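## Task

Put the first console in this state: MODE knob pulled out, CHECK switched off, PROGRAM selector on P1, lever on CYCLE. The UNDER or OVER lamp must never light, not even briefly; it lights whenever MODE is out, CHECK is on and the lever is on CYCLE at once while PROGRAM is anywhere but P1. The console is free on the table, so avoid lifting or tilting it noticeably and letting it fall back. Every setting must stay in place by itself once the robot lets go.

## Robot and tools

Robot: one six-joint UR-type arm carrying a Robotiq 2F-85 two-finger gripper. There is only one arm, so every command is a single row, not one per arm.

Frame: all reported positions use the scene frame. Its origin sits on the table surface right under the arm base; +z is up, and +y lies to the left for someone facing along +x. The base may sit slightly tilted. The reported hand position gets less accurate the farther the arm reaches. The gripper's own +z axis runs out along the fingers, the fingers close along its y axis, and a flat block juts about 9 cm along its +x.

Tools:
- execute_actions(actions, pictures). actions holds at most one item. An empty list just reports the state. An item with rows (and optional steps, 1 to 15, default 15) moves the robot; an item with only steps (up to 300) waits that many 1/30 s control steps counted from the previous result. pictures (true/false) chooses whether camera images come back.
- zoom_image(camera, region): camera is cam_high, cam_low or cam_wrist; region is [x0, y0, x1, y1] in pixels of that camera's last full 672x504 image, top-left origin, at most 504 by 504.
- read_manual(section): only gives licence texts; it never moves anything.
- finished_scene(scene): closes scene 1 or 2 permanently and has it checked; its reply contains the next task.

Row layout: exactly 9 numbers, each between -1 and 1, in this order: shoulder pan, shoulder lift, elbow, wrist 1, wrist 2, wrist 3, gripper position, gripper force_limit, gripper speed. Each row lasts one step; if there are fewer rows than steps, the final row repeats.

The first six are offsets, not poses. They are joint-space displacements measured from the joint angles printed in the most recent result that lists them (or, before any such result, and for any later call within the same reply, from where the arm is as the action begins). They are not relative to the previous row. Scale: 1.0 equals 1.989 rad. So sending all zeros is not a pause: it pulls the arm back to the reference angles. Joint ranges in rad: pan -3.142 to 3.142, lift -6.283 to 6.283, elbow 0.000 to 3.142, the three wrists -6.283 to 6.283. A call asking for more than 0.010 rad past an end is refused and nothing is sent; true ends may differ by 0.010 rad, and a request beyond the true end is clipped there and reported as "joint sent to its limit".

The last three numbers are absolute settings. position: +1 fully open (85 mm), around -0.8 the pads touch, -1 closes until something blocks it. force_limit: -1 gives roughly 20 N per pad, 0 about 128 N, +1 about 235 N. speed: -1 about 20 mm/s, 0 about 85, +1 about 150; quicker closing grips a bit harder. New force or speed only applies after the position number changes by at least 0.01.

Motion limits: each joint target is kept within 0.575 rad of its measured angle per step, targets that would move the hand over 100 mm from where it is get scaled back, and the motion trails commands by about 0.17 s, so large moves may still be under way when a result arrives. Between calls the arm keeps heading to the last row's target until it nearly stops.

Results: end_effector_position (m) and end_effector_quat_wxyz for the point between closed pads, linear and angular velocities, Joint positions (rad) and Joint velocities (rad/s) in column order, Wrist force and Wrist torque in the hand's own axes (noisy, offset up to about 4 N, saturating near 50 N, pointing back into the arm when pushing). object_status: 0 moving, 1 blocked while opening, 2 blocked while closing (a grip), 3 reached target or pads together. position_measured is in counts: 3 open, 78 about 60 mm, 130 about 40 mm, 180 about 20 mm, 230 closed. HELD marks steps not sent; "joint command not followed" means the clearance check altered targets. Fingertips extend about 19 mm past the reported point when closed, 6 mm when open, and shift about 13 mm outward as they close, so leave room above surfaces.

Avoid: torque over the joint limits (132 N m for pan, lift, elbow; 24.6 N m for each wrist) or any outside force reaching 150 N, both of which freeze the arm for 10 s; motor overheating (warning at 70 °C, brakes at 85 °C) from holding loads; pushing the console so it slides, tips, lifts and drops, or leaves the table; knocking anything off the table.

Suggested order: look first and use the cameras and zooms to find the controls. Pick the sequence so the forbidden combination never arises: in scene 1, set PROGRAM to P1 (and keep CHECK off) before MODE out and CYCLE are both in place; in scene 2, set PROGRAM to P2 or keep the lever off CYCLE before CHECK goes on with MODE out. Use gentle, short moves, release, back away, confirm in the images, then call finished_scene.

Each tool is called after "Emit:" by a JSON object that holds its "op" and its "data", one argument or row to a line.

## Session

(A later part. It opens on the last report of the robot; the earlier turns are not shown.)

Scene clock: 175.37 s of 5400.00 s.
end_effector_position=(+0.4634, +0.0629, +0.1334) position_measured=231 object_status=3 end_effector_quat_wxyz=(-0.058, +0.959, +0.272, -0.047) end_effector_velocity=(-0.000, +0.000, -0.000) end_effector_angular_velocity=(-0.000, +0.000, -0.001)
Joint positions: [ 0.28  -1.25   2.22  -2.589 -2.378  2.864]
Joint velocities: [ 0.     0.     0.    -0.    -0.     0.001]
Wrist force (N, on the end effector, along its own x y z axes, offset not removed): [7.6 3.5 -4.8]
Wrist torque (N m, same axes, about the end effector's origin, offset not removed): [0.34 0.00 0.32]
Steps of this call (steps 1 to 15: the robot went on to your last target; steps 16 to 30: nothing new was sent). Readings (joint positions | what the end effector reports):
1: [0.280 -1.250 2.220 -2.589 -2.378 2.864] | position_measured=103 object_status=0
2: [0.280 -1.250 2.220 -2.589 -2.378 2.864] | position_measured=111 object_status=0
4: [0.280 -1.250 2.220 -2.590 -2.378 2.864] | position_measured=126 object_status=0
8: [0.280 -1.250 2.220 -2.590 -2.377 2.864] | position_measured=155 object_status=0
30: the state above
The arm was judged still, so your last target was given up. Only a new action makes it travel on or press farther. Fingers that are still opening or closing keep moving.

Emit:
{"op": "execute_actions", "data": {
  "actions": [
    {"rows": [[0,0,0,0,0,0,1,0,1],[0,0,0,0,0,0,1,0,1],[0,0,0,0,0,0,1,0,1],[0,0,0,0,0,0,1,0,1],[0,0,0,0,0,0,1,0,1],[0,0,0,0,0,0,1,0,1],[0,0,0,0,0,0,1,0,1],[0,0,0,0,0,0,1,0,1],[-0.014,0.010,0.002,-0.012,0,0,1,0,1]], "steps": 15}
  ],
  "pictures": false
}}

Emit:
{"op": "execute_actions", "data": {
  "actions": [
    {"steps": 20}
  ],
  "pictures": false
}}

Emit:
{"op": "execute_actions", "data": {
  "actions": [
    {"rows": [[0,0,0,0,0,0,-1,-0.3,0]], "steps": 15}
  ],
  "pictures": false
}}

Emit:
{"op": "execute_actions", "data": {
  "actions": [
    {"steps": 30}
  ]
}}

Scene clock: 192.83 s of 5400.00 s.
end_effector_position=(+0.4611, +0.0637, +0.1273) position_measured=3 object_status=3 end_effector_quat_wxyz=(-0.060, +0.960, +0.270, -0.052) end_effector_velocity=(+0.000, -0.000, -0.000) end_effector_angular_velocity=(-0.000, +0.000, -0.001)
Joint positions: [ 0.269 -1.241  2.222 -2.598 -2.373  2.864]
Joint velocities: [-0.    -0.001 -0.     0.    -0.     0.   ]
Wrist force (N, on the end effector, along its own x y z axes, offset not removed): [-0.3 -1.7 -2.5]
Wrist torque (N m, same axes, about the end effector's origin, offset not removed): [-0.26 0.25 0.09]
FORCE FAULT: contact force on the arm reached its limit, and the arm stopped for 10 seconds. The contact can be on any part of the arm, not only on its tool. The arm's remaining commands of this call were not run. The arm holds still and accepts commands again. Move the arm away from the contact; if what it grips holds it there, let go first. Pushing or pulling that hard again can fault the arm again.
The stop began at step 103 of this call (marked STOPPED below). From that step on the arm followed nothing that you had sent. 3 steps, steps kept back included, did not run and will not run. Nothing is kept back now, and the robot has no last target.
Steps of this call (steps 1 to 90: nothing new was sent; then 4.03 s passed at rest; steps 91 to 102: the first 12 steps of this action; steps 103 to 403: the stop). Readings (joint positions | what the end effector reports):
91: [0.280 -1.250 2.220 -2.589 -2.378 2.864] | position_measured=231 object_status=0
92: [0.280 -1.250 2.220 -2.590 -2.378 2.864] | position_measured=230 object_status=0
94: [0.280 -1.250 2.219 -2.590 -2.378 2.864] | position_measured=212 object_status=0
98: [0.280 -1.250 2.219 -2.590 -2.378 2.864] | position_measured=162 object_status=0
103: [0.269 -1.241 2.222 -2.599 -2.374 2.864] | position_measured=96 object_status=0 STOPPED
403: the state above

Scene clock: 192.87 s of 5400.00 s.
end_effector_position=(+0.4611, +0.0637, +0.1273) position_measured=3 object_status=3 end_effector_quat_wxyz=(-0.060, +0.960, +0.270, -0.052) end_effector_velocity=(+0.000, -0.000, +0.000) end_effector_angular_velocity=(-0.000, -0.000, +0.001)
Joint positions: [ 0.269 -1.241  2.222 -2.598 -2.373  2.864]
Joint velocities: [ 0.    -0.    -0.     0.    -0.    -0.001]
Wrist force (N, on the end effector, along its own x y z axes, offset not removed): [1.2 3.2 -0.6]
Wrist torque (N m, same axes, about the end effector's origin, offset not removed): [0.38 -0.07 -0.01]
A stop began in an earlier call of the same reply, so what this call sent did not run. Send another action.
Steps of this call (step 1: nothing new was sent). Readings (joint positions | what the end effector reports):
1: the state above

Scene clock: 192.90 s of 5400.00 s.
end_effector_position=(+0.4611, +0.0637, +0.1273) position_measured=3 object_status=3 end_effector_quat_wxyz=(-0.060, +0.960, +0.270, -0.052) end_effector_velocity=(-0.000, +0.000, -0.000) end_effector_angular_velocity=(+0.001, +0.001, +0.001)
Joint positions: [ 0.269 -1.241  2.222 -2.598 -2.373  2.864]
Joint velocities: [ 0.     0.001 -0.     0.     0.001 -0.   ]
Wrist force (N, on the end effector, along its own x y z axes, offset not removed): [2.3 -2.3 1.5]
Wrist torque (N m, same axes, about the end effector's origin, offset not removed): [-0.65 -0.16 0.09]
A stop began in an earlier call of the same reply, so what this call sent did not run. Send another action.
Steps of this call (step 1: nothing new was sent). Readings (joint positions | what the end effector reports):
1: the state above

Scene clock: 192.93 s of 5400.00 s.
end_effector_position=(+0.4611, +0.0637, +0.1273) position_measured=3 object_status=3 end_effector_quat_wxyz=(-0.060, +0.960, +0.270, -0.052) end_effector_velocity=(-0.000, +0.000, -0.000) end_effector_angular_velocity=(+0.001, -0.000, +0.002)
Joint positions: [ 0.269 -1.241  2.222 -2.598 -2.373  2.864]
Joint velocities: [ 0.     0.    -0.    -0.     0.    -0.002]
Wrist force (N, on the end effector, along its own x y z axes, offset not removed): [1.8 1.2 2.5]
Wrist torque (N m, same axes, about the end effector's origin, offset not removed): [0.19 -0.30 0.35]
A stop began in an earlier call of the same reply, so what this call sent did not run. Send another action.
Steps of this call (step 1: nothing new was sent). Readings (joint positions | what the end effector reports):
1: the state above
camera_calibration (this result's frames):
cam_wrist: T_world_to_cam=[[0.504445, -0.844254, -0.181026, -0.15243], [-0.789152, -0.535876, 0.300128, 0.397703], [-0.350392, -0.00854102, -0.936564, 0.429492], [0, 0, 0, 1]] pos_world=[0.541232, 0.0880981, 0.255291]

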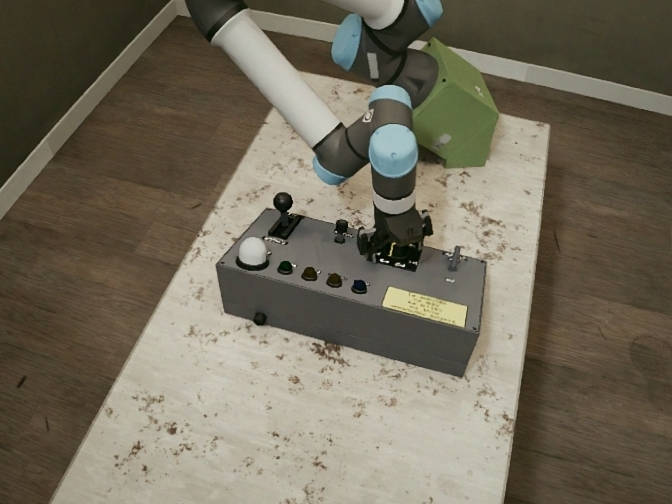

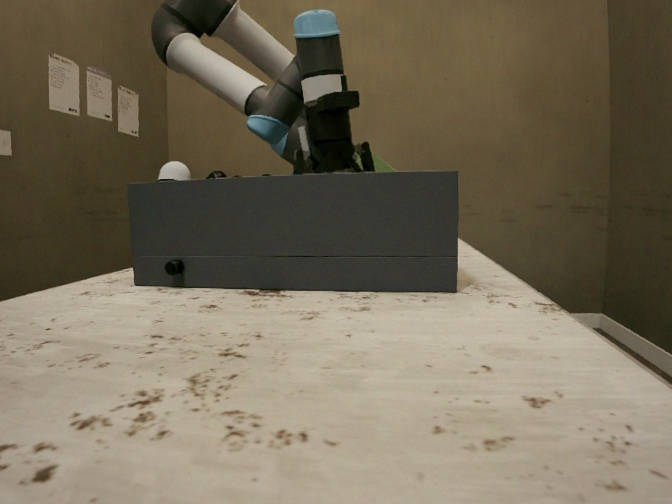

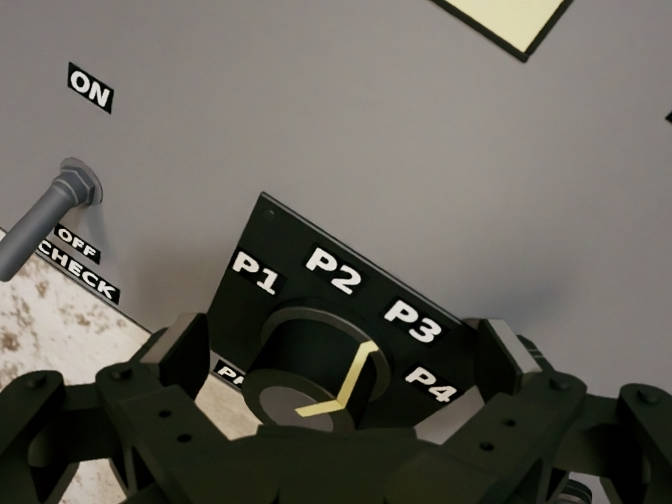

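Emit:
{"op": "execute_actions", "data": {
  "actions": [
    {"rows": [[0,0,0,0,0,0,-1,-0.3,0]], "steps": 15}
  ],
  "pictures": false
}}

Emit:
{"op": "execute_actions", "data": {
  "actions": [
    {"steps": 30}
  ],
  "pictures": false
}}

Scene clock: 198.13 s of 5400.00 s.
end_effector_position=(+0.4617, +0.0635, +0.1277) position_measured=94 object_status=0 end_effector_quat_wxyz=(-0.060, +0.960, +0.269, -0.051) end_effector_velocity=(+0.002, -0.000, +0.002) end_effector_angular_velocity=(+0.001, -0.006, -0.003)
Joint positions: [ 0.27  -1.242  2.222 -2.599 -2.374  2.864]
Joint velocities: [ 0.003 -0.003 -0.002 -0.001  0.     0.   ]
Wrist force (N, on the end effector, along its own x y z axes, offset not removed): [-1.3 25.5 -50.0]
Wrist torque (N m, same axes, about the end effector's origin, offset not removed): [-3.95 0.24 0.35]
Steps of this call (steps 1 to 90: nothing new was sent; then 1.70 s passed at rest; steps 91 to 105: all 15 steps of this action). Readings (joint positions | what the end effector reports):
91: [0.269 -1.241 2.222 -2.598 -2.373 2.864] | position_measured=3 object_status=0
92: [0.269 -1.241 2.222 -2.598 -2.373 2.864] | position_measured=4 object_status=0
94: [0.269 -1.241 2.222 -2.598 -2.373 2.864] | position_measured=14 object_status=0
98: [0.269 -1.241 2.222 -2.598 -2.373 2.864] | position_measured=43 object_status=0
105: the state above

Scene clock: 208.40 s of 5400.00 s.
end_effector_position=(+0.4631, +0.0647, +0.1286) position_measured=231 object_status=3 end_effector_quat_wxyz=(-0.062, +0.960, +0.267, -0.049) end_effector_velocity=(+0.000, -0.000, +0.000) end_effector_angular_velocity=(+0.000, -0.000, -0.001)
Joint positions: [ 0.271 -1.242  2.22  -2.603 -2.37   2.864]
Joint velocities: [-0.    -0.001  0.    -0.     0.    -0.   ]
Wrist force (N, on the end effector, along its own x y z axes, offset not removed): [50.0 1.7 -30.5]
Wrist torque (N m, same axes, about the end effector's origin, offset not removed): [0.23 1.59 0.44]
TORQUE FAULT: the external load on joint 5 (wrist 2) reached its load limit, and the arm stopped for 10 seconds. The arm's remaining commands of this call were not run. The arm holds where it stopped, with its grip as last carried out, and accepts commands again: back off and push less far. The arm stops again, at the same cost, whenever a joint's load reaches its limit.
The stop began at step 8 of this call (marked STOPPED below). From that step on the arm followed nothing that you had sent. Nothing is kept back now, and the robot has no last target.
Steps of this call (steps 1 to 7: the robot went on to your last target; steps 8 to 308: the stop). Readings (joint positions | what the end effector reports):
1: [0.270 -1.242 2.222 -2.599 -2.374 2.864] | position_measured=101 object_status=0
2: [0.270 -1.242 2.222 -2.598 -2.373 2.864] | position_measured=108 object_status=0
4: [0.270 -1.241 2.222 -2.598 -2.372 2.864] | position_measured=124 object_status=0
8: [0.270 -1.241 2.221 -2.600 -2.370 2.864] | position_measured=153 object_status=0 STOPPED
308: the state above

Emit:
{"op": "execute_actions", "data": {
  "actions": [
    {"rows": [[0.012,-0.008,-0.002,0.01,0,0,-1,-0.3,0]], "steps": 15}
  ]
}}

Scene clock: 211.27 s of 5400.00 s.
end_effector_position=(+0.4654, +0.0669, +0.1409) position_measured=231 object_status=3 end_effector_quat_wxyz=(-0.063, +0.959, +0.275, -0.040) end_effector_velocity=(+0.001, +0.001, +0.003) end_effector_angular_velocity=(+0.002, -0.005, +0.002)
Joint positions: [ 0.294 -1.257  2.216 -2.583 -2.37   2.864]
Joint velocities: [ 0.005 -0.003 -0.001  0.003  0.    -0.   ]
Wrist force (N, on the end effector, along its own x y z axes, offset not removed): [4.7 0.7 0.3]
Wrist torque (N m, same axes, about the end effector's origin, offset not removed): [0.06 -0.80 -0.06]
Steps of this call (steps 1 to 71: nothing new was sent; steps 72 to 86: all 15 steps of this action). Readings (joint positions | what the end effector reports):
72: [0.272 -1.242 2.220 -2.602 -2.370 2.864] | position_measured=231 object_status=3
73: [0.275 -1.245 2.220 -2.599 -2.370 2.864] | position_measured=231 object_status=3
75: [0.283 -1.250 2.219 -2.591 -2.370 2.864] | position_measured=231 object_status=3
79: [0.291 -1.255 2.217 -2.585 -2.370 2.864] | position_measured=231 object_status=3
86: the state above
camera_calibration (this result's frames):
cam_wrist: T_world_to_cam=[[0.515774, -0.837582, -0.180094, -0.155319], [-0.790621, -0.546312, 0.276518, 0.40346], [-0.329994, -0.000235151, -0.943983, 0.43475], [0, 0, 0, 1]] pos_world=[0.542559, 0.0904244, 0.27086]

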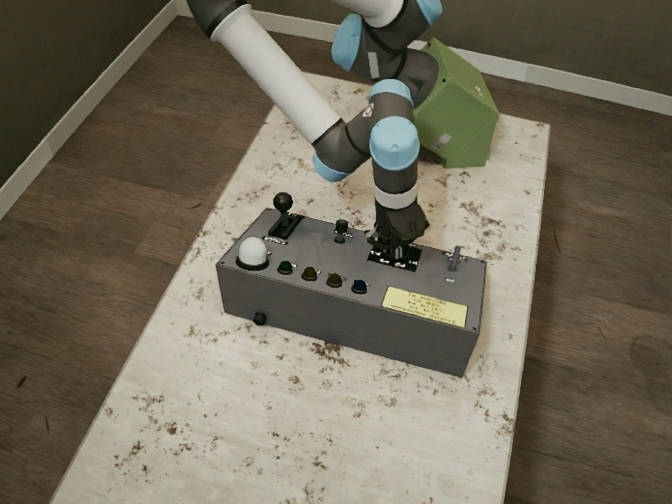

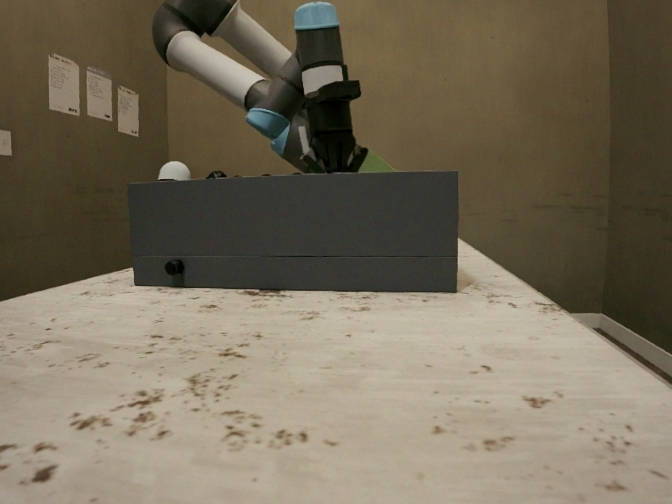

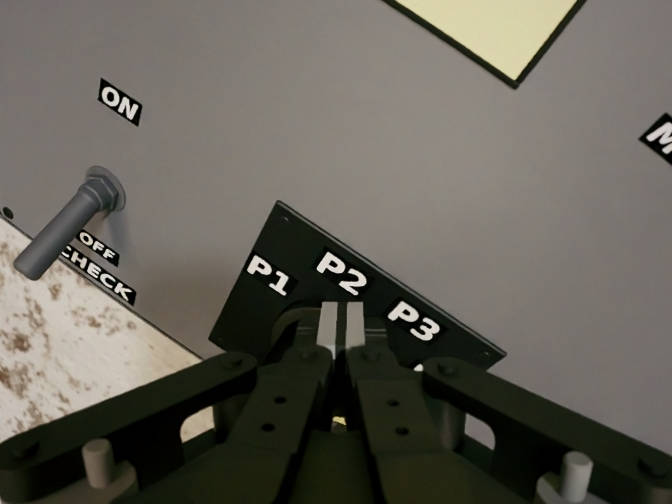

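Emit:
{"op": "execute_actions", "data": {
  "actions": [
    {"rows": [[0,0,0,0,0,0,1,0,1],[0,0,0,0,0,0,1,0,1],[0,0,0,0,0,0,1,0,1],[0,0,0,0,0,0,1,0,1],[0,0,0,0,0,0,1,0,1],[0,0,0,0,0,0,1,0,1],[0,0,0,0,0,0,1,0,1],[0,0,0,0,0,0,1,0,1],[-0.005,-0.021,0.03,-0.009,0,0,1,0,1]], "steps": 15}
  ],
  "pictures": false
}}

Emit:
{"op": "execute_actions", "data": {
  "actions": [
    {"steps": 20}
  ]
}}

Scene clock: 226.10 s of 5400.00 s.
end_effector_position=(+0.4490, +0.0582, +0.1407) position_measured=69 object_status=0 end_effector_quat_wxyz=(-0.062, +0.959, +0.272, -0.043) end_effector_velocity=(-0.041, -0.019, -0.001) end_effector_angular_velocity=(-0.006, +0.016, -0.008)
Joint positions: [ 0.286 -1.29   2.263 -2.597 -2.37   2.864]
Joint velocities: [-0.017 -0.076  0.112 -0.031  0.     0.001]
Wrist force (N, on the end effector, along its own x y z axes, offset not removed): [2.1 0.1 -0.3]
Wrist torque (N m, same axes, about the end effector's origin, offset not removed): [-0.13 -0.27 0.05]
Steps of this call (steps 1 to 15: the robot went on to your last target; steps 16 to 90: nothing new was sent; then 11.33 s passed at rest; steps 91 to 105: all 15 steps of this action). Readings (joint positions | what the end effector reports):
91: [0.295 -1.258 2.216 -2.583 -2.370 2.864] | position_measured=231 object_status=0
92: [0.295 -1.258 2.216 -2.583 -2.370 2.864] | position_measured=230 object_status=0
94: [0.295 -1.258 2.216 -2.583 -2.370 2.864] | position_measured=212 object_status=0
98: [0.295 -1.258 2.216 -2.583 -2.370 2.864] | position_measured=161 object_status=0
105: the state above

Scene clock: 226.77 s of 5400.00 s.
end_effector_position=(+0.4443, +0.0560, +0.1406) position_measured=3 object_status=3 end_effector_quat_wxyz=(-0.062, +0.959, +0.272, -0.044) end_effector_velocity=(-0.000, +0.000, +0.000) end_effector_angular_velocity=(+0.000, -0.000, +0.001)
Joint positions: [ 0.284 -1.299  2.276 -2.601 -2.37   2.864]
Joint velocities: [ 0.001  0.     0.001 -0.    -0.     0.   ]
Wrist force (N, on the end effector, along its own x y z axes, offset not removed): [4.8 0.6 2.3]
Wrist torque (N m, same axes, about the end effector's origin, offset not removed): [0.17 -0.59 0.08]
Steps of this call (steps 1 to 20: the robot went on to your last target). Readings (joint positions | what the end effector reports):
1: [0.286 -1.293 2.266 -2.598 -2.370 2.864] | position_measured=56 object_status=0
2: [0.286 -1.294 2.268 -2.599 -2.370 2.864] | position_measured=43 object_status=0
4: [0.285 -1.296 2.272 -2.600 -2.370 2.864] | position_measured=17 object_status=0
8: [0.285 -1.298 2.274 -2.601 -2.370 2.864] | position_measured=4 object_status=0
20: the state above
camera_calibration (this result's frames):
cam_wrist: T_world_to_cam=[[0.509485, -0.841189, -0.181181, -0.150477], [-0.791784, -0.540741, 0.284039, 0.379978], [-0.336903, -0.00125789, -0.941539, 0.43036], [0, 0, 0, 1]] pos_world=[0.522515, 0.0794316, 0.270008]

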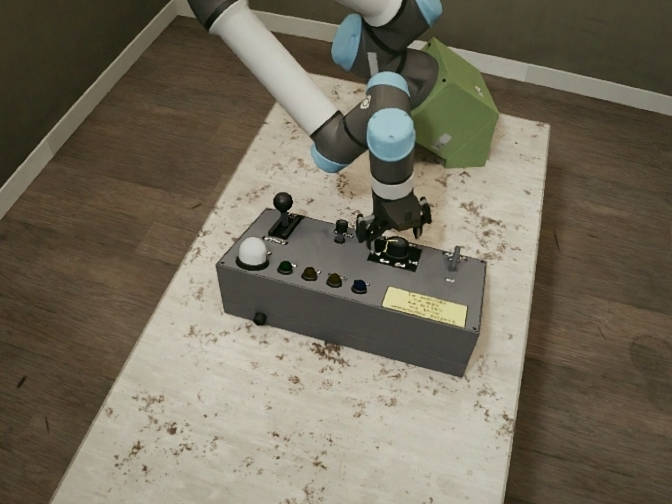

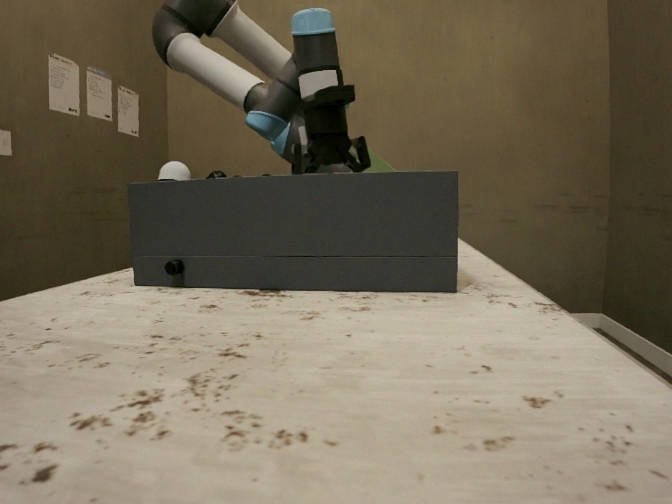

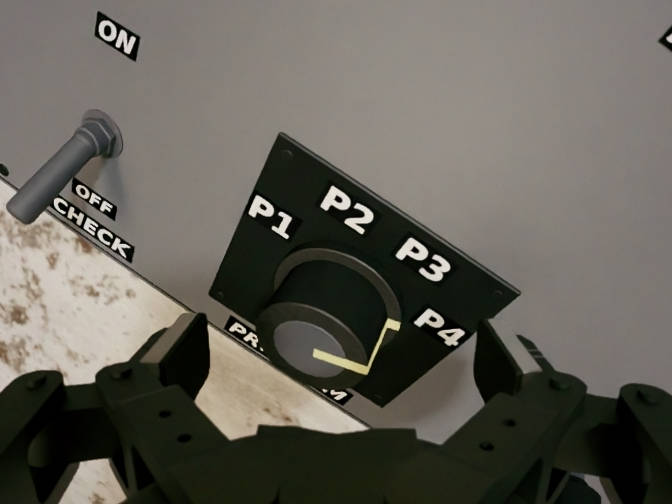

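Emit:
{"op": "execute_actions", "data": {
  "actions": [
    {"rows": [[0,0,0,0,0,0,-1,-0.3,0]], "steps": 15}
  ],
  "pictures": false
}}

Emit:
{"op": "execute_actions", "data": {
  "actions": [
    {"steps": 25}
  ],
  "pictures": false
}}

Scene clock: 229.93 s of 5400.00 s.
end_effector_position=(+0.4442, +0.0560, +0.1406) position_measured=96 object_status=0 end_effector_quat_wxyz=(-0.062, +0.959, +0.272, -0.044) end_effector_velocity=(+0.000, -0.000, +0.000) end_effector_angular_velocity=(+0.000, -0.001, +0.001)
Joint positions: [ 0.284 -1.299  2.276 -2.601 -2.37   2.864]
Joint velocities: [ 0.    -0.    -0.    -0.    -0.    -0.001]
Wrist force (N, on the end effector, along its own x y z axes, offset not removed): [-1.2 1.4 1.5]
Wrist torque (N m, same axes, about the end effector's origin, offset not removed): [0.15 0.27 0.10]
Steps of this call (steps 1 to 15: the robot went on to your last target; steps 16 to 80: nothing new was sent; steps 81 to 95: all 15 steps of this action). Readings (joint positions | what the end effector reports):
81: [0.284 -1.299 2.276 -2.601 -2.370 2.864] | position_measured=3 object_status=0
82: [0.284 -1.299 2.276 -2.601 -2.370 2.864] | position_measured=4 object_status=0
84: [0.284 -1.299 2.276 -2.601 -2.370 2.864] | position_measured=14 object_status=0
88: [0.284 -1.299 2.276 -2.601 -2.370 2.864] | position_measured=43 object_status=0
95: the state above

Scene clock: 240.33 s of 5400.00 s.
end_effector_position=(+0.4525, +0.0483, +0.1436) position_measured=231 object_status=3 end_effector_quat_wxyz=(-0.052, +0.963, +0.264, -0.035) end_effector_velocity=(-0.000, -0.000, -0.000) end_effector_angular_velocity=(-0.000, +0.001, +0.000)
Joint positions: [ 0.286 -1.306  2.272 -2.615 -2.39   2.863]
Joint velocities: [-0.001  0.     0.     0.    -0.    -0.   ]
Wrist force (N, on the end effector, along its own x y z axes, offset not removed): [4.2 1.0 -29.3]
Wrist torque (N m, same axes, about the end effector's origin, offset not removed): [0.56 -0.34 0.14]
FORCE FAULT: contact force on the arm reached its limit, and the arm stopped for 10 seconds. The contact can be on any part of the arm, not only on its tool. The arm's remaining commands of this call were not run. During the stop the arm's controller moved it back a little, along the way it came. The arm holds still and accepts commands again. Move the arm away from the contact; if what it grips holds it there, let go first. Pushing or pulling that hard again can fault the arm again.
The stop began at step 12 of this call (marked STOPPED below). From that step on the arm followed nothing that you had sent. Nothing is kept back now, and the robot has no last target.
Steps of this call (steps 1 to 11: the robot went on to your last target; steps 12 to 312: the stop). Readings (joint positions | what the end effector reports):
1: [0.284 -1.299 2.276 -2.601 -2.370 2.864] | position_measured=103 object_status=0
2: [0.284 -1.299 2.276 -2.601 -2.370 2.864] | position_measured=111 object_status=0
4: [0.284 -1.299 2.276 -2.601 -2.370 2.864] | position_measured=126 object_status=0
8: [0.284 -1.299 2.276 -2.601 -2.369 2.864] | position_measured=156 object_status=0
12: [0.286 -1.299 2.276 -2.600 -2.367 2.864] | position_measured=183 object_status=0 STOPPED
312: the state above

Emit:
{"op": "execute_actions", "data": {
  "actions": []
}}

Scene clock: 241.83 s of 5400.00 s.
end_effector_position=(+0.4525, +0.0483, +0.1436) position_measured=231 object_status=3 end_effector_quat_wxyz=(-0.052, +0.963, +0.264, -0.035) end_effector_velocity=(+0.000, -0.000, +0.000) end_effector_angular_velocity=(-0.000, -0.000, -0.001)
Joint positions: [ 0.286 -1.306  2.272 -2.615 -2.39   2.863]
Joint velocities: [-0.001 -0.001 -0.    -0.    -0.     0.   ]
Wrist force (N, on the end effector, along its own x y z axes, offset not removed): [4.0 -1.7 -26.5]
Wrist torque (N m, same axes, about the end effector's origin, offset not removed): [0.07 -0.41 -0.01]
Steps of this call (steps 1 to 45: nothing new was sent). Readings (joint positions | what the end effector reports):
1: [0.286 -1.306 2.272 -2.615 -2.390 2.863] | position_measured=231 object_status=3
2: [0.286 -1.306 2.272 -2.615 -2.390 2.863] | position_measured=231 object_status=3
4: [0.286 -1.306 2.272 -2.615 -2.390 2.863] | position_measured=231 object_status=3
8: [0.286 -1.306 2.272 -2.615 -2.390 2.863] | position_measured=231 object_status=3
45: the state above
camera_calibration (this result's frames):
cam_wrist: T_world_to_cam=[[0.49899, -0.852446, -0.156026, -0.158888], [-0.806828, -0.522688, 0.275366, 0.388707], [-0.316288, -0.0115194, -0.948593, 0.428085], [0, 0, 0, 1]] pos_world=[0.528301, 0.0726604, 0.274251]

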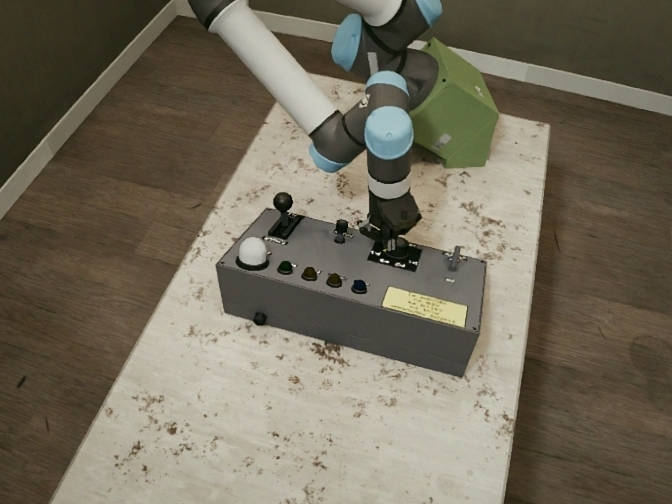

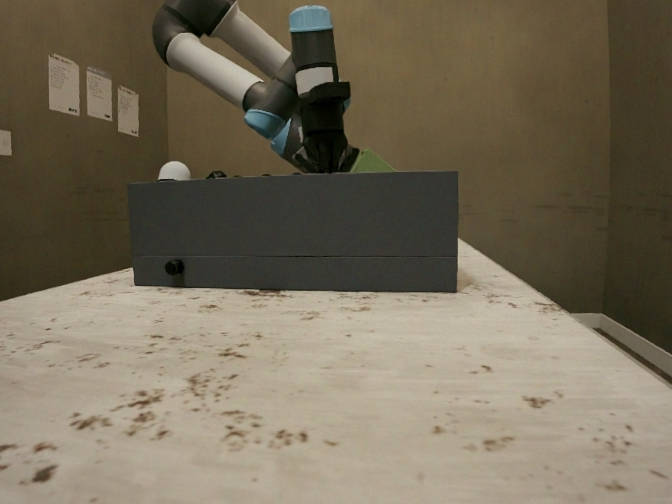

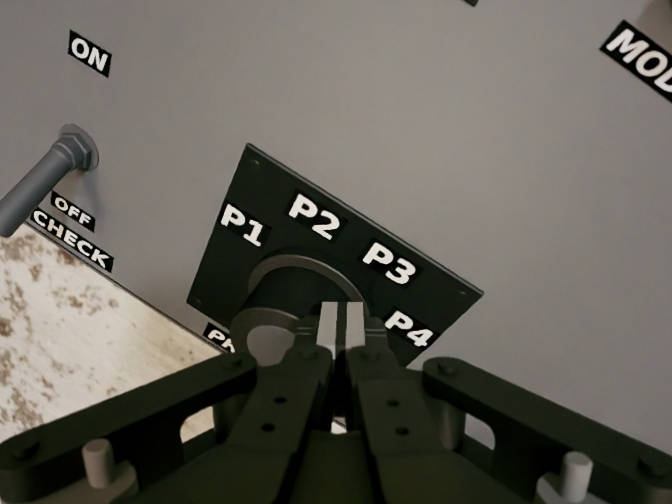

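Emit:
{"op": "execute_actions", "data": {
  "actions": [
    {"rows": [[0,0,0,0,0,0,1,0,1],[0,0,0,0,0,0,1,0,1],[0,0,0,0,0,0,1,0,1],[0,0,0,0,0,0,1,0,1],[0,0,0,0,0,0,1,0,1],[0,0,0,0,0,0,1,0,1],[0,0,0,0,0,0,1,0,1],[0,0,0,0,0,0,1,0,1],[0,0,0,0,0,0,1,0,1],[0,0,0,0,0,0,1,0,1],[-0.0045,0.018,0.0097,-0.028,0,0,1,0,1]], "steps": 15}
  ],
  "pictures": false
}}

Emit:
{"op": "execute_actions", "data": {
  "actions": [
    {"steps": 20}
  ]
}}

Scene clock: 253.60 s of 5400.00 s.
end_effector_position=(+0.4469, +0.0536, +0.1357) position_measured=69 object_status=0 end_effector_quat_wxyz=(-0.051, +0.963, +0.262, -0.038) end_effector_velocity=(-0.025, +0.025, -0.038) end_effector_angular_velocity=(-0.008, +0.014, -0.026)
Joint positions: [ 0.28  -1.283  2.284 -2.649 -2.39   2.863]
Joint velocities: [-0.028  0.113  0.059 -0.184  0.     0.001]
Wrist force (N, on the end effector, along its own x y z axes, offset not removed): [-0.4 0.5 1.5]
Wrist torque (N m, same axes, about the end effector's origin, offset not removed): [0.11 0.24 -0.02]
Steps of this call (steps 1 to 90: nothing new was sent; then 8.27 s passed at rest; steps 91 to 105: all 15 steps of this action). Readings (joint positions | what the end effector reports):
91: [0.286 -1.306 2.272 -2.615 -2.390 2.863] | position_measured=231 object_status=0
92: [0.286 -1.306 2.272 -2.615 -2.390 2.863] | position_measured=230 object_status=0
94: [0.286 -1.306 2.272 -2.616 -2.391 2.863] | position_measured=212 object_status=0
98: [0.286 -1.306 2.272 -2.615 -2.390 2.863] | position_measured=162 object_status=0
105: the state above

Scene clock: 254.27 s of 5400.00 s.
end_effector_position=(+0.4440, +0.0565, +0.1314) position_measured=3 object_status=3 end_effector_quat_wxyz=(-0.051, +0.963, +0.261, -0.038) end_effector_velocity=(+0.000, +0.000, -0.000) end_effector_angular_velocity=(-0.000, -0.000, -0.001)
Joint positions: [ 0.277 -1.27   2.291 -2.671 -2.39   2.863]
Joint velocities: [ 0.     0.001 -0.    -0.001 -0.     0.001]
Wrist force (N, on the end effector, along its own x y z axes, offset not removed): [-0.7 0.3 1.9]
Wrist torque (N m, same axes, about the end effector's origin, offset not removed): [0.00 0.13 -0.02]
Steps of this call (steps 1 to 20: the robot went on to your last target). Readings (joint positions | what the end effector reports):
1: [0.280 -1.280 2.286 -2.655 -2.390 2.863] | position_measured=56 object_status=0
2: [0.279 -1.278 2.287 -2.659 -2.390 2.863] | position_measured=43 object_status=0
4: [0.278 -1.274 2.289 -2.664 -2.390 2.863] | position_measured=18 object_status=0
8: [0.277 -1.272 2.290 -2.669 -2.390 2.863] | position_measured=4 object_status=0
20: the state above
camera_calibration (this result's frames):
cam_wrist: T_world_to_cam=[[0.493068, -0.855758, -0.156724, -0.146731], [-0.808104, -0.51723, 0.281854, 0.388887], [-0.322261, -0.0123237, -0.946571, 0.416382], [0, 0, 0, 1]] pos_world=[0.520793, 0.0807095, 0.26153]

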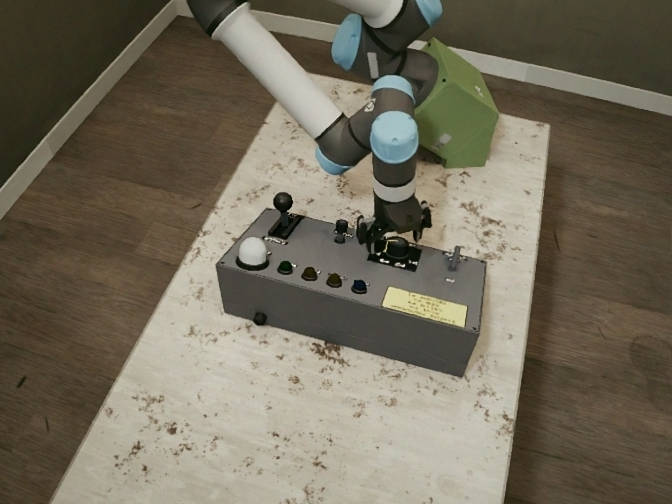

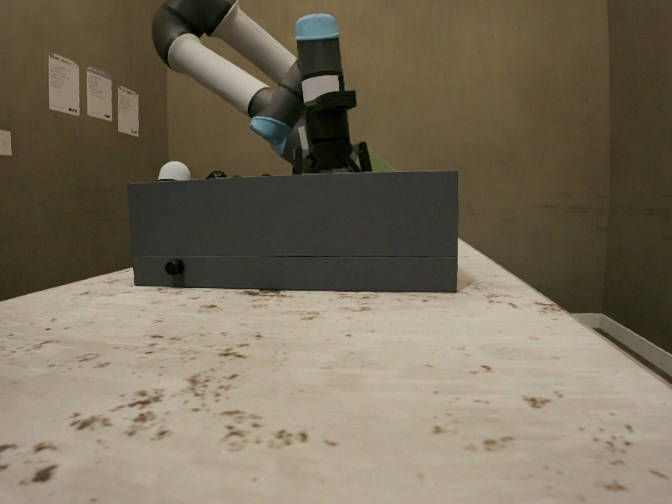

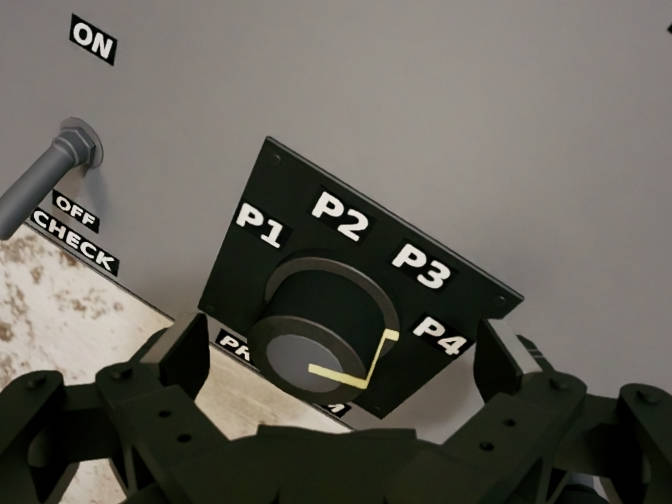

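Close partially first (to ~45 mm), slowly.

Emit:
{"op": "execute_actions", "data": {
  "actions": [
    {"rows": [[0,0,0,0,0,0,-1,-0.5,-0.3]], "steps": 15}
  ],
  "pictures": false
}}

Emit:
{"op": "execute_actions", "data": {
  "actions": [
    {"steps": 30}
  ],
  "pictures": false
}}

Scene clock: 258.53 s of 5400.00 s.
end_effector_position=(+0.4440, +0.0565, +0.1314) position_measured=74 object_status=0 end_effector_quat_wxyz=(-0.051, +0.963, +0.261, -0.038) end_effector_velocity=(-0.000, +0.000, -0.000) end_effector_angular_velocity=(-0.000, +0.000, -0.000)
Joint positions: [ 0.277 -1.27   2.291 -2.671 -2.39   2.863]
Joint velocities: [ 0.     0.001  0.    -0.     0.     0.001]
Wrist force (N, on the end effector, along its own x y z axes, offset not removed): [-0.1 1.2 -2.1]
Wrist torque (N m, same axes, about the end effector's origin, offset not removed): [0.15 0.10 0.01]
Steps of this call (steps 1 to 15: the robot went on to your last target; steps 16 to 90: nothing new was sent; then 0.77 s passed at rest; steps 91 to 105: all 15 steps of this action). Readings (joint positions | what the end effector reports):
91: [0.277 -1.270 2.291 -2.671 -2.390 2.863] | position_measured=3 object_status=0
92: [0.277 -1.270 2.291 -2.671 -2.390 2.863] | position_measured=4 object_status=0
94: [0.277 -1.270 2.291 -2.671 -2.390 2.863] | position_measured=12 object_status=0
98: [0.277 -1.270 2.291 -2.671 -2.390 2.863] | position_measured=34 object_status=0
105: the state above

Scene clock: 268.80 s of 5400.00 s.
end_effector_position=(+0.4436, +0.0630, +0.1367) position_measured=154 object_status=2 end_effector_quat_wxyz=(-0.061, +0.962, +0.263, -0.033) end_effector_velocity=(+0.000, -0.000, +0.000) end_effector_angular_velocity=(-0.000, -0.000, -0.001)
Joint positions: [ 0.288 -1.275  2.291 -2.669 -2.371  2.863]
Joint velocities: [-0.    -0.001 -0.     0.    -0.     0.001]
Wrist force (N, on the end effector, along its own x y z axes, offset not removed): [-4.7 -43.2 -50.0]
Wrist torque (N m, same axes, about the end effector's origin, offset not removed): [2.33 0.02 -0.37]
FORCE FAULT: contact force on the arm reached its limit, and the arm stopped for 10 seconds. The contact can be on any part of the arm, not only on its tool. The arm's remaining commands of this call were not run. During the stop the arm's controller moved it back a little, along the way it came. The arm holds still and accepts commands again. Move the arm away from the contact; if what it grips holds it there, let go first. Pushing or pulling that hard again can fault the arm again.
The stop began at step 8 of this call (marked STOPPED below). From that step on the arm followed nothing that you had sent. Nothing is kept back now, and the robot has no last target.
Steps of this call (steps 1 to 7: the robot went on to your last target; steps 8 to 308: the stop). Readings (joint positions | what the end effector reports):
1: [0.277 -1.270 2.291 -2.671 -2.390 2.863] | position_measured=80 object_status=0
2: [0.277 -1.270 2.291 -2.671 -2.390 2.863] | position_measured=86 object_status=0
4: [0.277 -1.270 2.291 -2.671 -2.389 2.863] | position_measured=97 object_status=0
8: [0.279 -1.270 2.291 -2.670 -2.383 2.863] | position_measured=116 object_status=0 STOPPED
308: the state above

Emit:
{"op": "execute_actions", "data": {
  "actions": []
}}

Scene clock: 271.03 s of 5400.00 s.
end_effector_position=(+0.4436, +0.0630, +0.1367) position_measured=155 object_status=2 end_effector_quat_wxyz=(-0.061, +0.962, +0.263, -0.033) end_effector_velocity=(+0.000, +0.000, +0.000) end_effector_angular_velocity=(+0.000, -0.001, -0.001)
Joint positions: [ 0.288 -1.275  2.291 -2.669 -2.371  2.863]
Joint velocities: [ 0.001 -0.    -0.001  0.     0.     0.001]
Wrist force (N, on the end effector, along its own x y z axes, offset not removed): [-1.3 -42.3 -50.0]
Wrist torque (N m, same axes, about the end effector's origin, offset not removed): [2.31 -0.21 -0.35]
Steps of this call (steps 1 to 67: nothing new was sent). Readings (joint positions | what the end effector reports):
1: [0.288 -1.275 2.291 -2.669 -2.370 2.863] | position_measured=154 object_status=2
2: [0.288 -1.275 2.291 -2.669 -2.370 2.863] | position_measured=155 object_status=2
4: [0.288 -1.275 2.291 -2.669 -2.370 2.863] | position_measured=155 object_status=2
8: [0.288 -1.275 2.291 -2.669 -2.371 2.863] | position_measured=155 object_status=2
67: the state above
camera_calibration (this result's frames):
cam_wrist: T_world_to_cam=[[0.495778, -0.85098, -0.173312, -0.139358], [-0.808222, -0.525138, 0.266471, 0.393099], [-0.317774, 0.00796407, -0.948133, 0.418323], [0, 0, 0, 1]] pos_world=[0.519735, 0.0845086, 0.267723]

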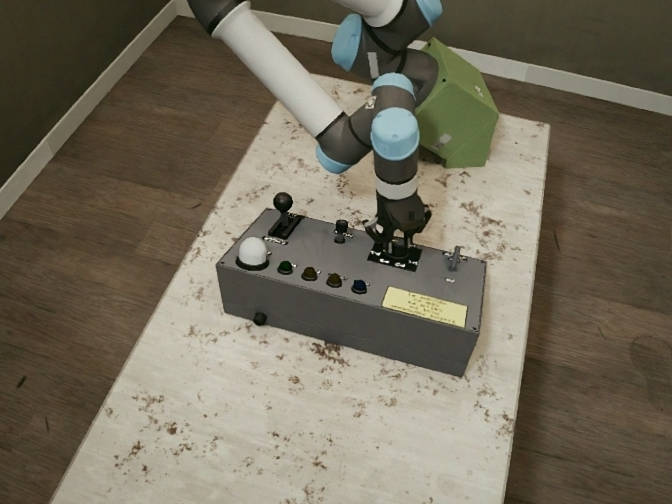

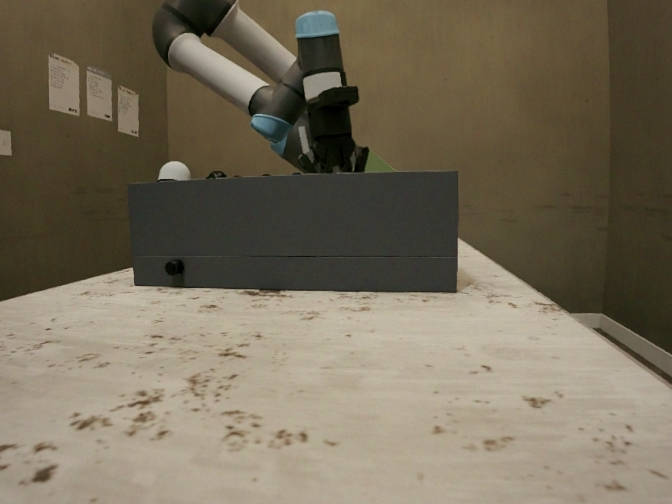

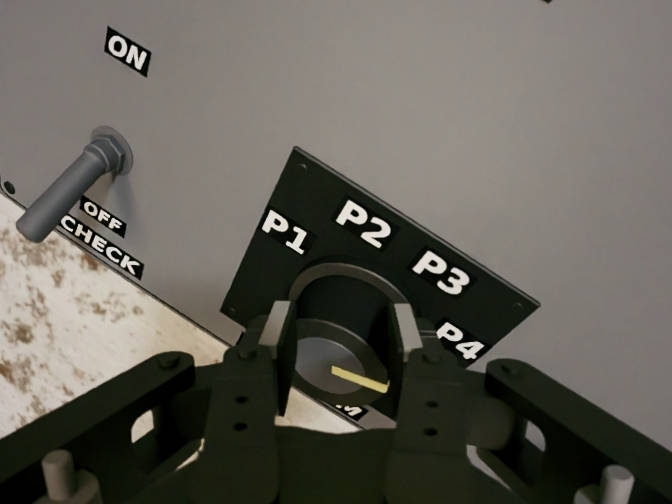

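Emit:
{"op": "execute_actions", "data": {
  "actions": [
    {"rows": [[0.005,-0.004,-0.002,0.006,0,0,-1,-0.5,-0.3]], "steps": 15}
  ],
  "pictures": false
}}

Scene clock: 274.33 s of 5400.00 s.
end_effector_position=(+0.4461, +0.0632, +0.1423) position_measured=197 object_status=0 end_effector_quat_wxyz=(-0.061, +0.962, +0.265, -0.029) end_effector_velocity=(-0.002, +0.001, +0.000) end_effector_angular_velocity=(+0.002, +0.004, +0.006)
Joint positions: [ 0.297 -1.284  2.287 -2.658 -2.372  2.863]
Joint velocities: [ 0.002 -0.001  0.     0.007  0.003  0.001]
Wrist force (N, on the end effector, along its own x y z axes, offset not removed): [29.0 44.8 -50.0]
Wrist torque (N m, same axes, about the end effector's origin, offset not removed): [-0.48 0.76 -1.16]
Steps of this call (steps 1 to 84: nothing new was sent; steps 85 to 99: all 15 steps of this action). Readings (joint positions | what the end effector reports):
85: [0.288 -1.276 2.291 -2.669 -2.371 2.863] | position_measured=155 object_status=2
86: [0.289 -1.277 2.291 -2.667 -2.371 2.863] | position_measured=155 object_status=2
88: [0.292 -1.279 2.289 -2.663 -2.372 2.863] | position_measured=156 object_status=0
92: [0.295 -1.282 2.288 -2.660 -2.372 2.863] | position_measured=172 object_status=0
99: the state above

Emit:
{"op": "execute_actions", "data": {
  "actions": [
    {"rows": [[0,0,0,0,0,0,1,0,1],[0,0,0,0,0,0,1,0,1],[0,0,0,0,0,0,1,0,1],[0,0,0,0,0,0,1,0,1],[0,0,0,0,0,0,1,0,1],[0,0,0,0,0,0,1,0,1],[0,0,0,0,0,0,1,0,1],[0,0,0,0,0,0,1,0,1],[0,0,0,0,0,0,1,0,1],[0,0,0,0,0,0.3,1,0,1]], "steps": 15}
  ],
  "pictures": false
}}

Emit:
{"op": "execute_actions", "data": {
  "actions": [
    {"steps": 25}
  ],
  "pictures": false
}}

Emit:
{"op": "execute_actions", "data": {
  "actions": [
    {"rows": [[-0.014,0.012,0.004,-0.016,0,0,1,0,1]], "steps": 15}
  ]
}}

Scene clock: 285.07 s of 5400.00 s.
end_effector_position=(+0.4459, +0.0632, +0.1422) position_measured=35 object_status=0 end_effector_quat_wxyz=(-0.058, +0.984, +0.167, -0.035) end_effector_velocity=(+0.001, -0.001, +0.001) end_effector_angular_velocity=(-0.182, +0.208, -2.028)
Joint positions: [ 0.297 -1.283  2.287 -2.658 -2.372  3.064]
Joint velocities: [-0.    -0.001 -0.002 -0.001 -0.     2.044]
Wrist force (N, on the end effector, along its own x y z axes, offset not removed): [3.2 0.2 0.5]
Wrist torque (N m, same axes, about the end effector's origin, offset not removed): [-0.15 -0.42 0.04]
Steps of this call (steps 1 to 15: the robot went on to your last target; steps 16 to 90: nothing new was sent; then 7.23 s passed at rest; steps 91 to 105: all 15 steps of this action). Readings (joint positions | what the end effector reports):
91: [0.298 -1.283 2.287 -2.657 -2.371 2.863] | position_measured=197 object_status=0
92: [0.298 -1.283 2.287 -2.657 -2.371 2.863] | position_measured=196 object_status=0
94: [0.297 -1.283 2.288 -2.656 -2.371 2.863] | position_measured=178 object_status=0
98: [0.297 -1.283 2.288 -2.657 -2.371 2.863] | position_measured=127 object_status=0
105: the state above

Scene clock: 285.90 s of 5400.00 s.
end_effector_position=(+0.4461, +0.0632, +0.1423) position_measured=3 object_status=3 end_effector_quat_wxyz=(-0.050, +0.997, -0.029, -0.046) end_effector_velocity=(+0.000, -0.000, +0.000) end_effector_angular_velocity=(-0.000, +0.000, -0.001)
Joint positions: [ 0.297 -1.284  2.287 -2.658 -2.372  3.459]
Joint velocities: [-0.    -0.     0.     0.    -0.     0.001]
Wrist force (N, on the end effector, along its own x y z axes, offset not removed): [1.8 -2.4 -0.7]
Wrist torque (N m, same axes, about the end effector's origin, offset not removed): [-0.47 -0.33 0.14]
Steps of this call (steps 1 to 25: the robot went on to your last target). Readings (joint positions | what the end effector reports):
1: [0.297 -1.283 2.287 -2.658 -2.372 3.137] | position_measured=22 object_status=0
2: [0.297 -1.284 2.287 -2.658 -2.372 3.210] | position_measured=13 object_status=0
4: [0.297 -1.284 2.287 -2.658 -2.372 3.320] | position_measured=6 object_status=0
8: [0.297 -1.284 2.287 -2.658 -2.372 3.416] | position_measured=3 object_status=0
25: the state above

Scene clock: 286.40 s of 5400.00 s.
end_effector_position=(+0.4419, +0.0620, +0.1274) position_measured=3 object_status=3 end_effector_quat_wxyz=(-0.046, +0.997, -0.038, -0.055) end_effector_velocity=(-0.001, -0.000, -0.003) end_effector_angular_velocity=(-0.002, +0.004, -0.003)
Joint positions: [ 0.27  -1.26   2.295 -2.69  -2.372  3.459]
Joint velocities: [-0.005  0.004  0.002 -0.006  0.     0.   ]
Wrist force (N, on the end effector, along its own x y z axes, offset not removed): [3.7 -1.0 0.6]
Wrist torque (N m, same axes, about the end effector's origin, offset not removed): [-0.30 -0.55 0.10]
Steps of this call (steps 1 to 15: all 15 steps of this action). Readings (joint positions | what the end effector reports):
1: [0.297 -1.283 2.287 -2.659 -2.372 3.459] | position_measured=3 object_status=3
2: [0.293 -1.280 2.288 -2.664 -2.372 3.459] | position_measured=3 object_status=3
4: [0.283 -1.271 2.291 -2.675 -2.372 3.459] | position_measured=3 object_status=3
8: [0.274 -1.264 2.294 -2.685 -2.372 3.459] | position_measured=3 object_status=3
15: the state above
camera_calibration (this result's frames):
cam_wrist: T_world_to_cam=[[-0.0865862, -0.988339, -0.125253, 0.118801], [-0.937438, 0.0382726, 0.346043, 0.40572], [-0.337214, 0.147379, -0.92982, 0.406547], [0, 0, 0, 1]] pos_world=[0.527717, 0.0419711, 0.252499]

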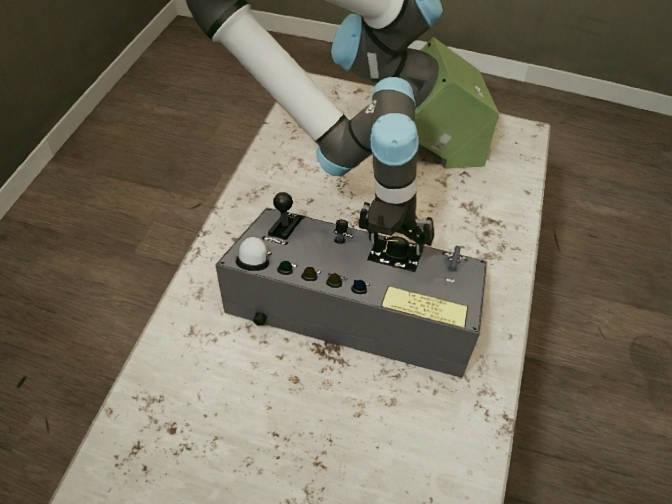

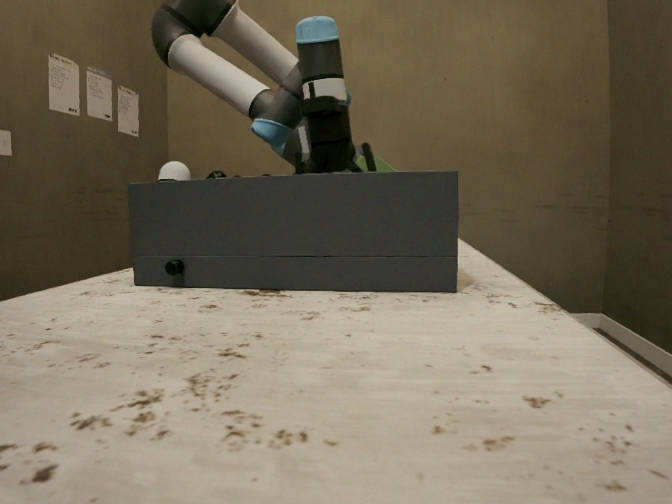

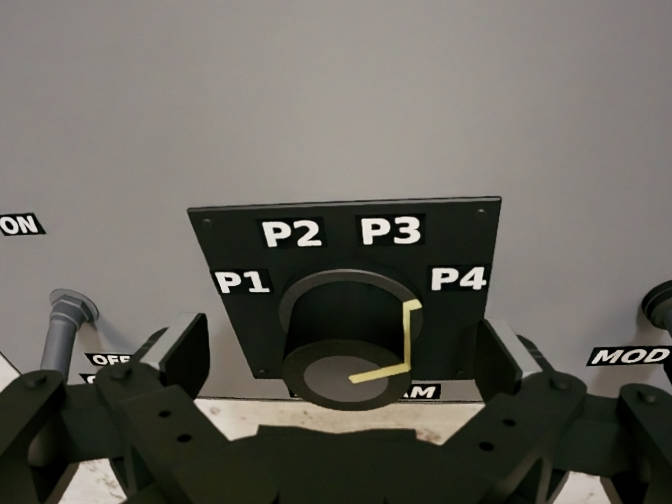

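Well centred laterally. Close slowly.

Emit:
{"op": "execute_actions", "data": {
  "actions": [
    {"rows": [[0,0,0,0,0,0,-1,-0.5,-0.3]], "steps": 15}
  ],
  "pictures": false
}}

Emit:
{"op": "execute_actions", "data": {
  "actions": [
    {"steps": 30}
  ],
  "pictures": false
}}

Scene clock: 289.70 s of 5400.00 s.
end_effector_position=(+0.4418, +0.0620, +0.1274) position_measured=74 object_status=0 end_effector_quat_wxyz=(-0.046, +0.997, -0.038, -0.055) end_effector_velocity=(+0.000, -0.000, +0.000) end_effector_angular_velocity=(-0.000, -0.000, -0.002)
Joint positions: [ 0.27  -1.26   2.295 -2.69  -2.372  3.459]
Joint velocities: [ 0.    -0.    -0.     0.     0.     0.002]
Wrist force (N, on the end effector, along its own x y z axes, offset not removed): [1.8 1.7 2.5]
Wrist torque (N m, same axes, about the end effector's origin, offset not removed): [0.17 -0.09 0.11]
Steps of this call (steps 1 to 15: the robot went on to your last target; steps 16 to 84: nothing new was sent; steps 85 to 99: all 15 steps of this action). Readings (joint positions | what the end effector reports):
85: [0.270 -1.260 2.295 -2.690 -2.372 3.459] | position_measured=3 object_status=0
86: [0.270 -1.260 2.295 -2.690 -2.372 3.459] | position_measured=4 object_status=0
88: [0.270 -1.260 2.295 -2.690 -2.372 3.459] | position_measured=12 object_status=0
92: [0.270 -1.260 2.295 -2.690 -2.372 3.459] | position_measured=34 object_status=0
99: the state above

Scene clock: 290.70 s of 5400.00 s.
end_effector_position=(+0.4420, +0.0620, +0.1274) position_measured=129 object_status=2 end_effector_quat_wxyz=(-0.046, +0.997, -0.038, -0.055) end_effector_velocity=(-0.000, +0.000, +0.000) end_effector_angular_velocity=(+0.000, -0.000, +0.001)
Joint positions: [ 0.27  -1.26   2.295 -2.69  -2.372  3.459]
Joint velocities: [ 0.     0.     0.    -0.     0.    -0.001]
Wrist force (N, on the end effector, along its own x y z axes, offset not removed): [-5.3 50.0 -45.3]
Wrist torque (N m, same axes, about the end effector's origin, offset not removed): [-1.59 -0.68 -0.63]
Steps of this call (steps 1 to 15: the robot went on to your last target; steps 16 to 30: nothing new was sent). Readings (joint positions | what the end effector reports):
1: [0.270 -1.260 2.295 -2.690 -2.372 3.459] | position_measured=80 object_status=0
2: [0.270 -1.260 2.295 -2.690 -2.372 3.459] | position_measured=86 object_status=0
4: [0.270 -1.260 2.295 -2.690 -2.372 3.459] | position_measured=97 object_status=0
8: [0.270 -1.260 2.295 -2.690 -2.372 3.459] | position_measured=120 object_status=0
30: the state above
The arm was judged still, so your last target was given up. Only a new action makes it travel on or press farther. Fingers that are still opening or closing keep moving.


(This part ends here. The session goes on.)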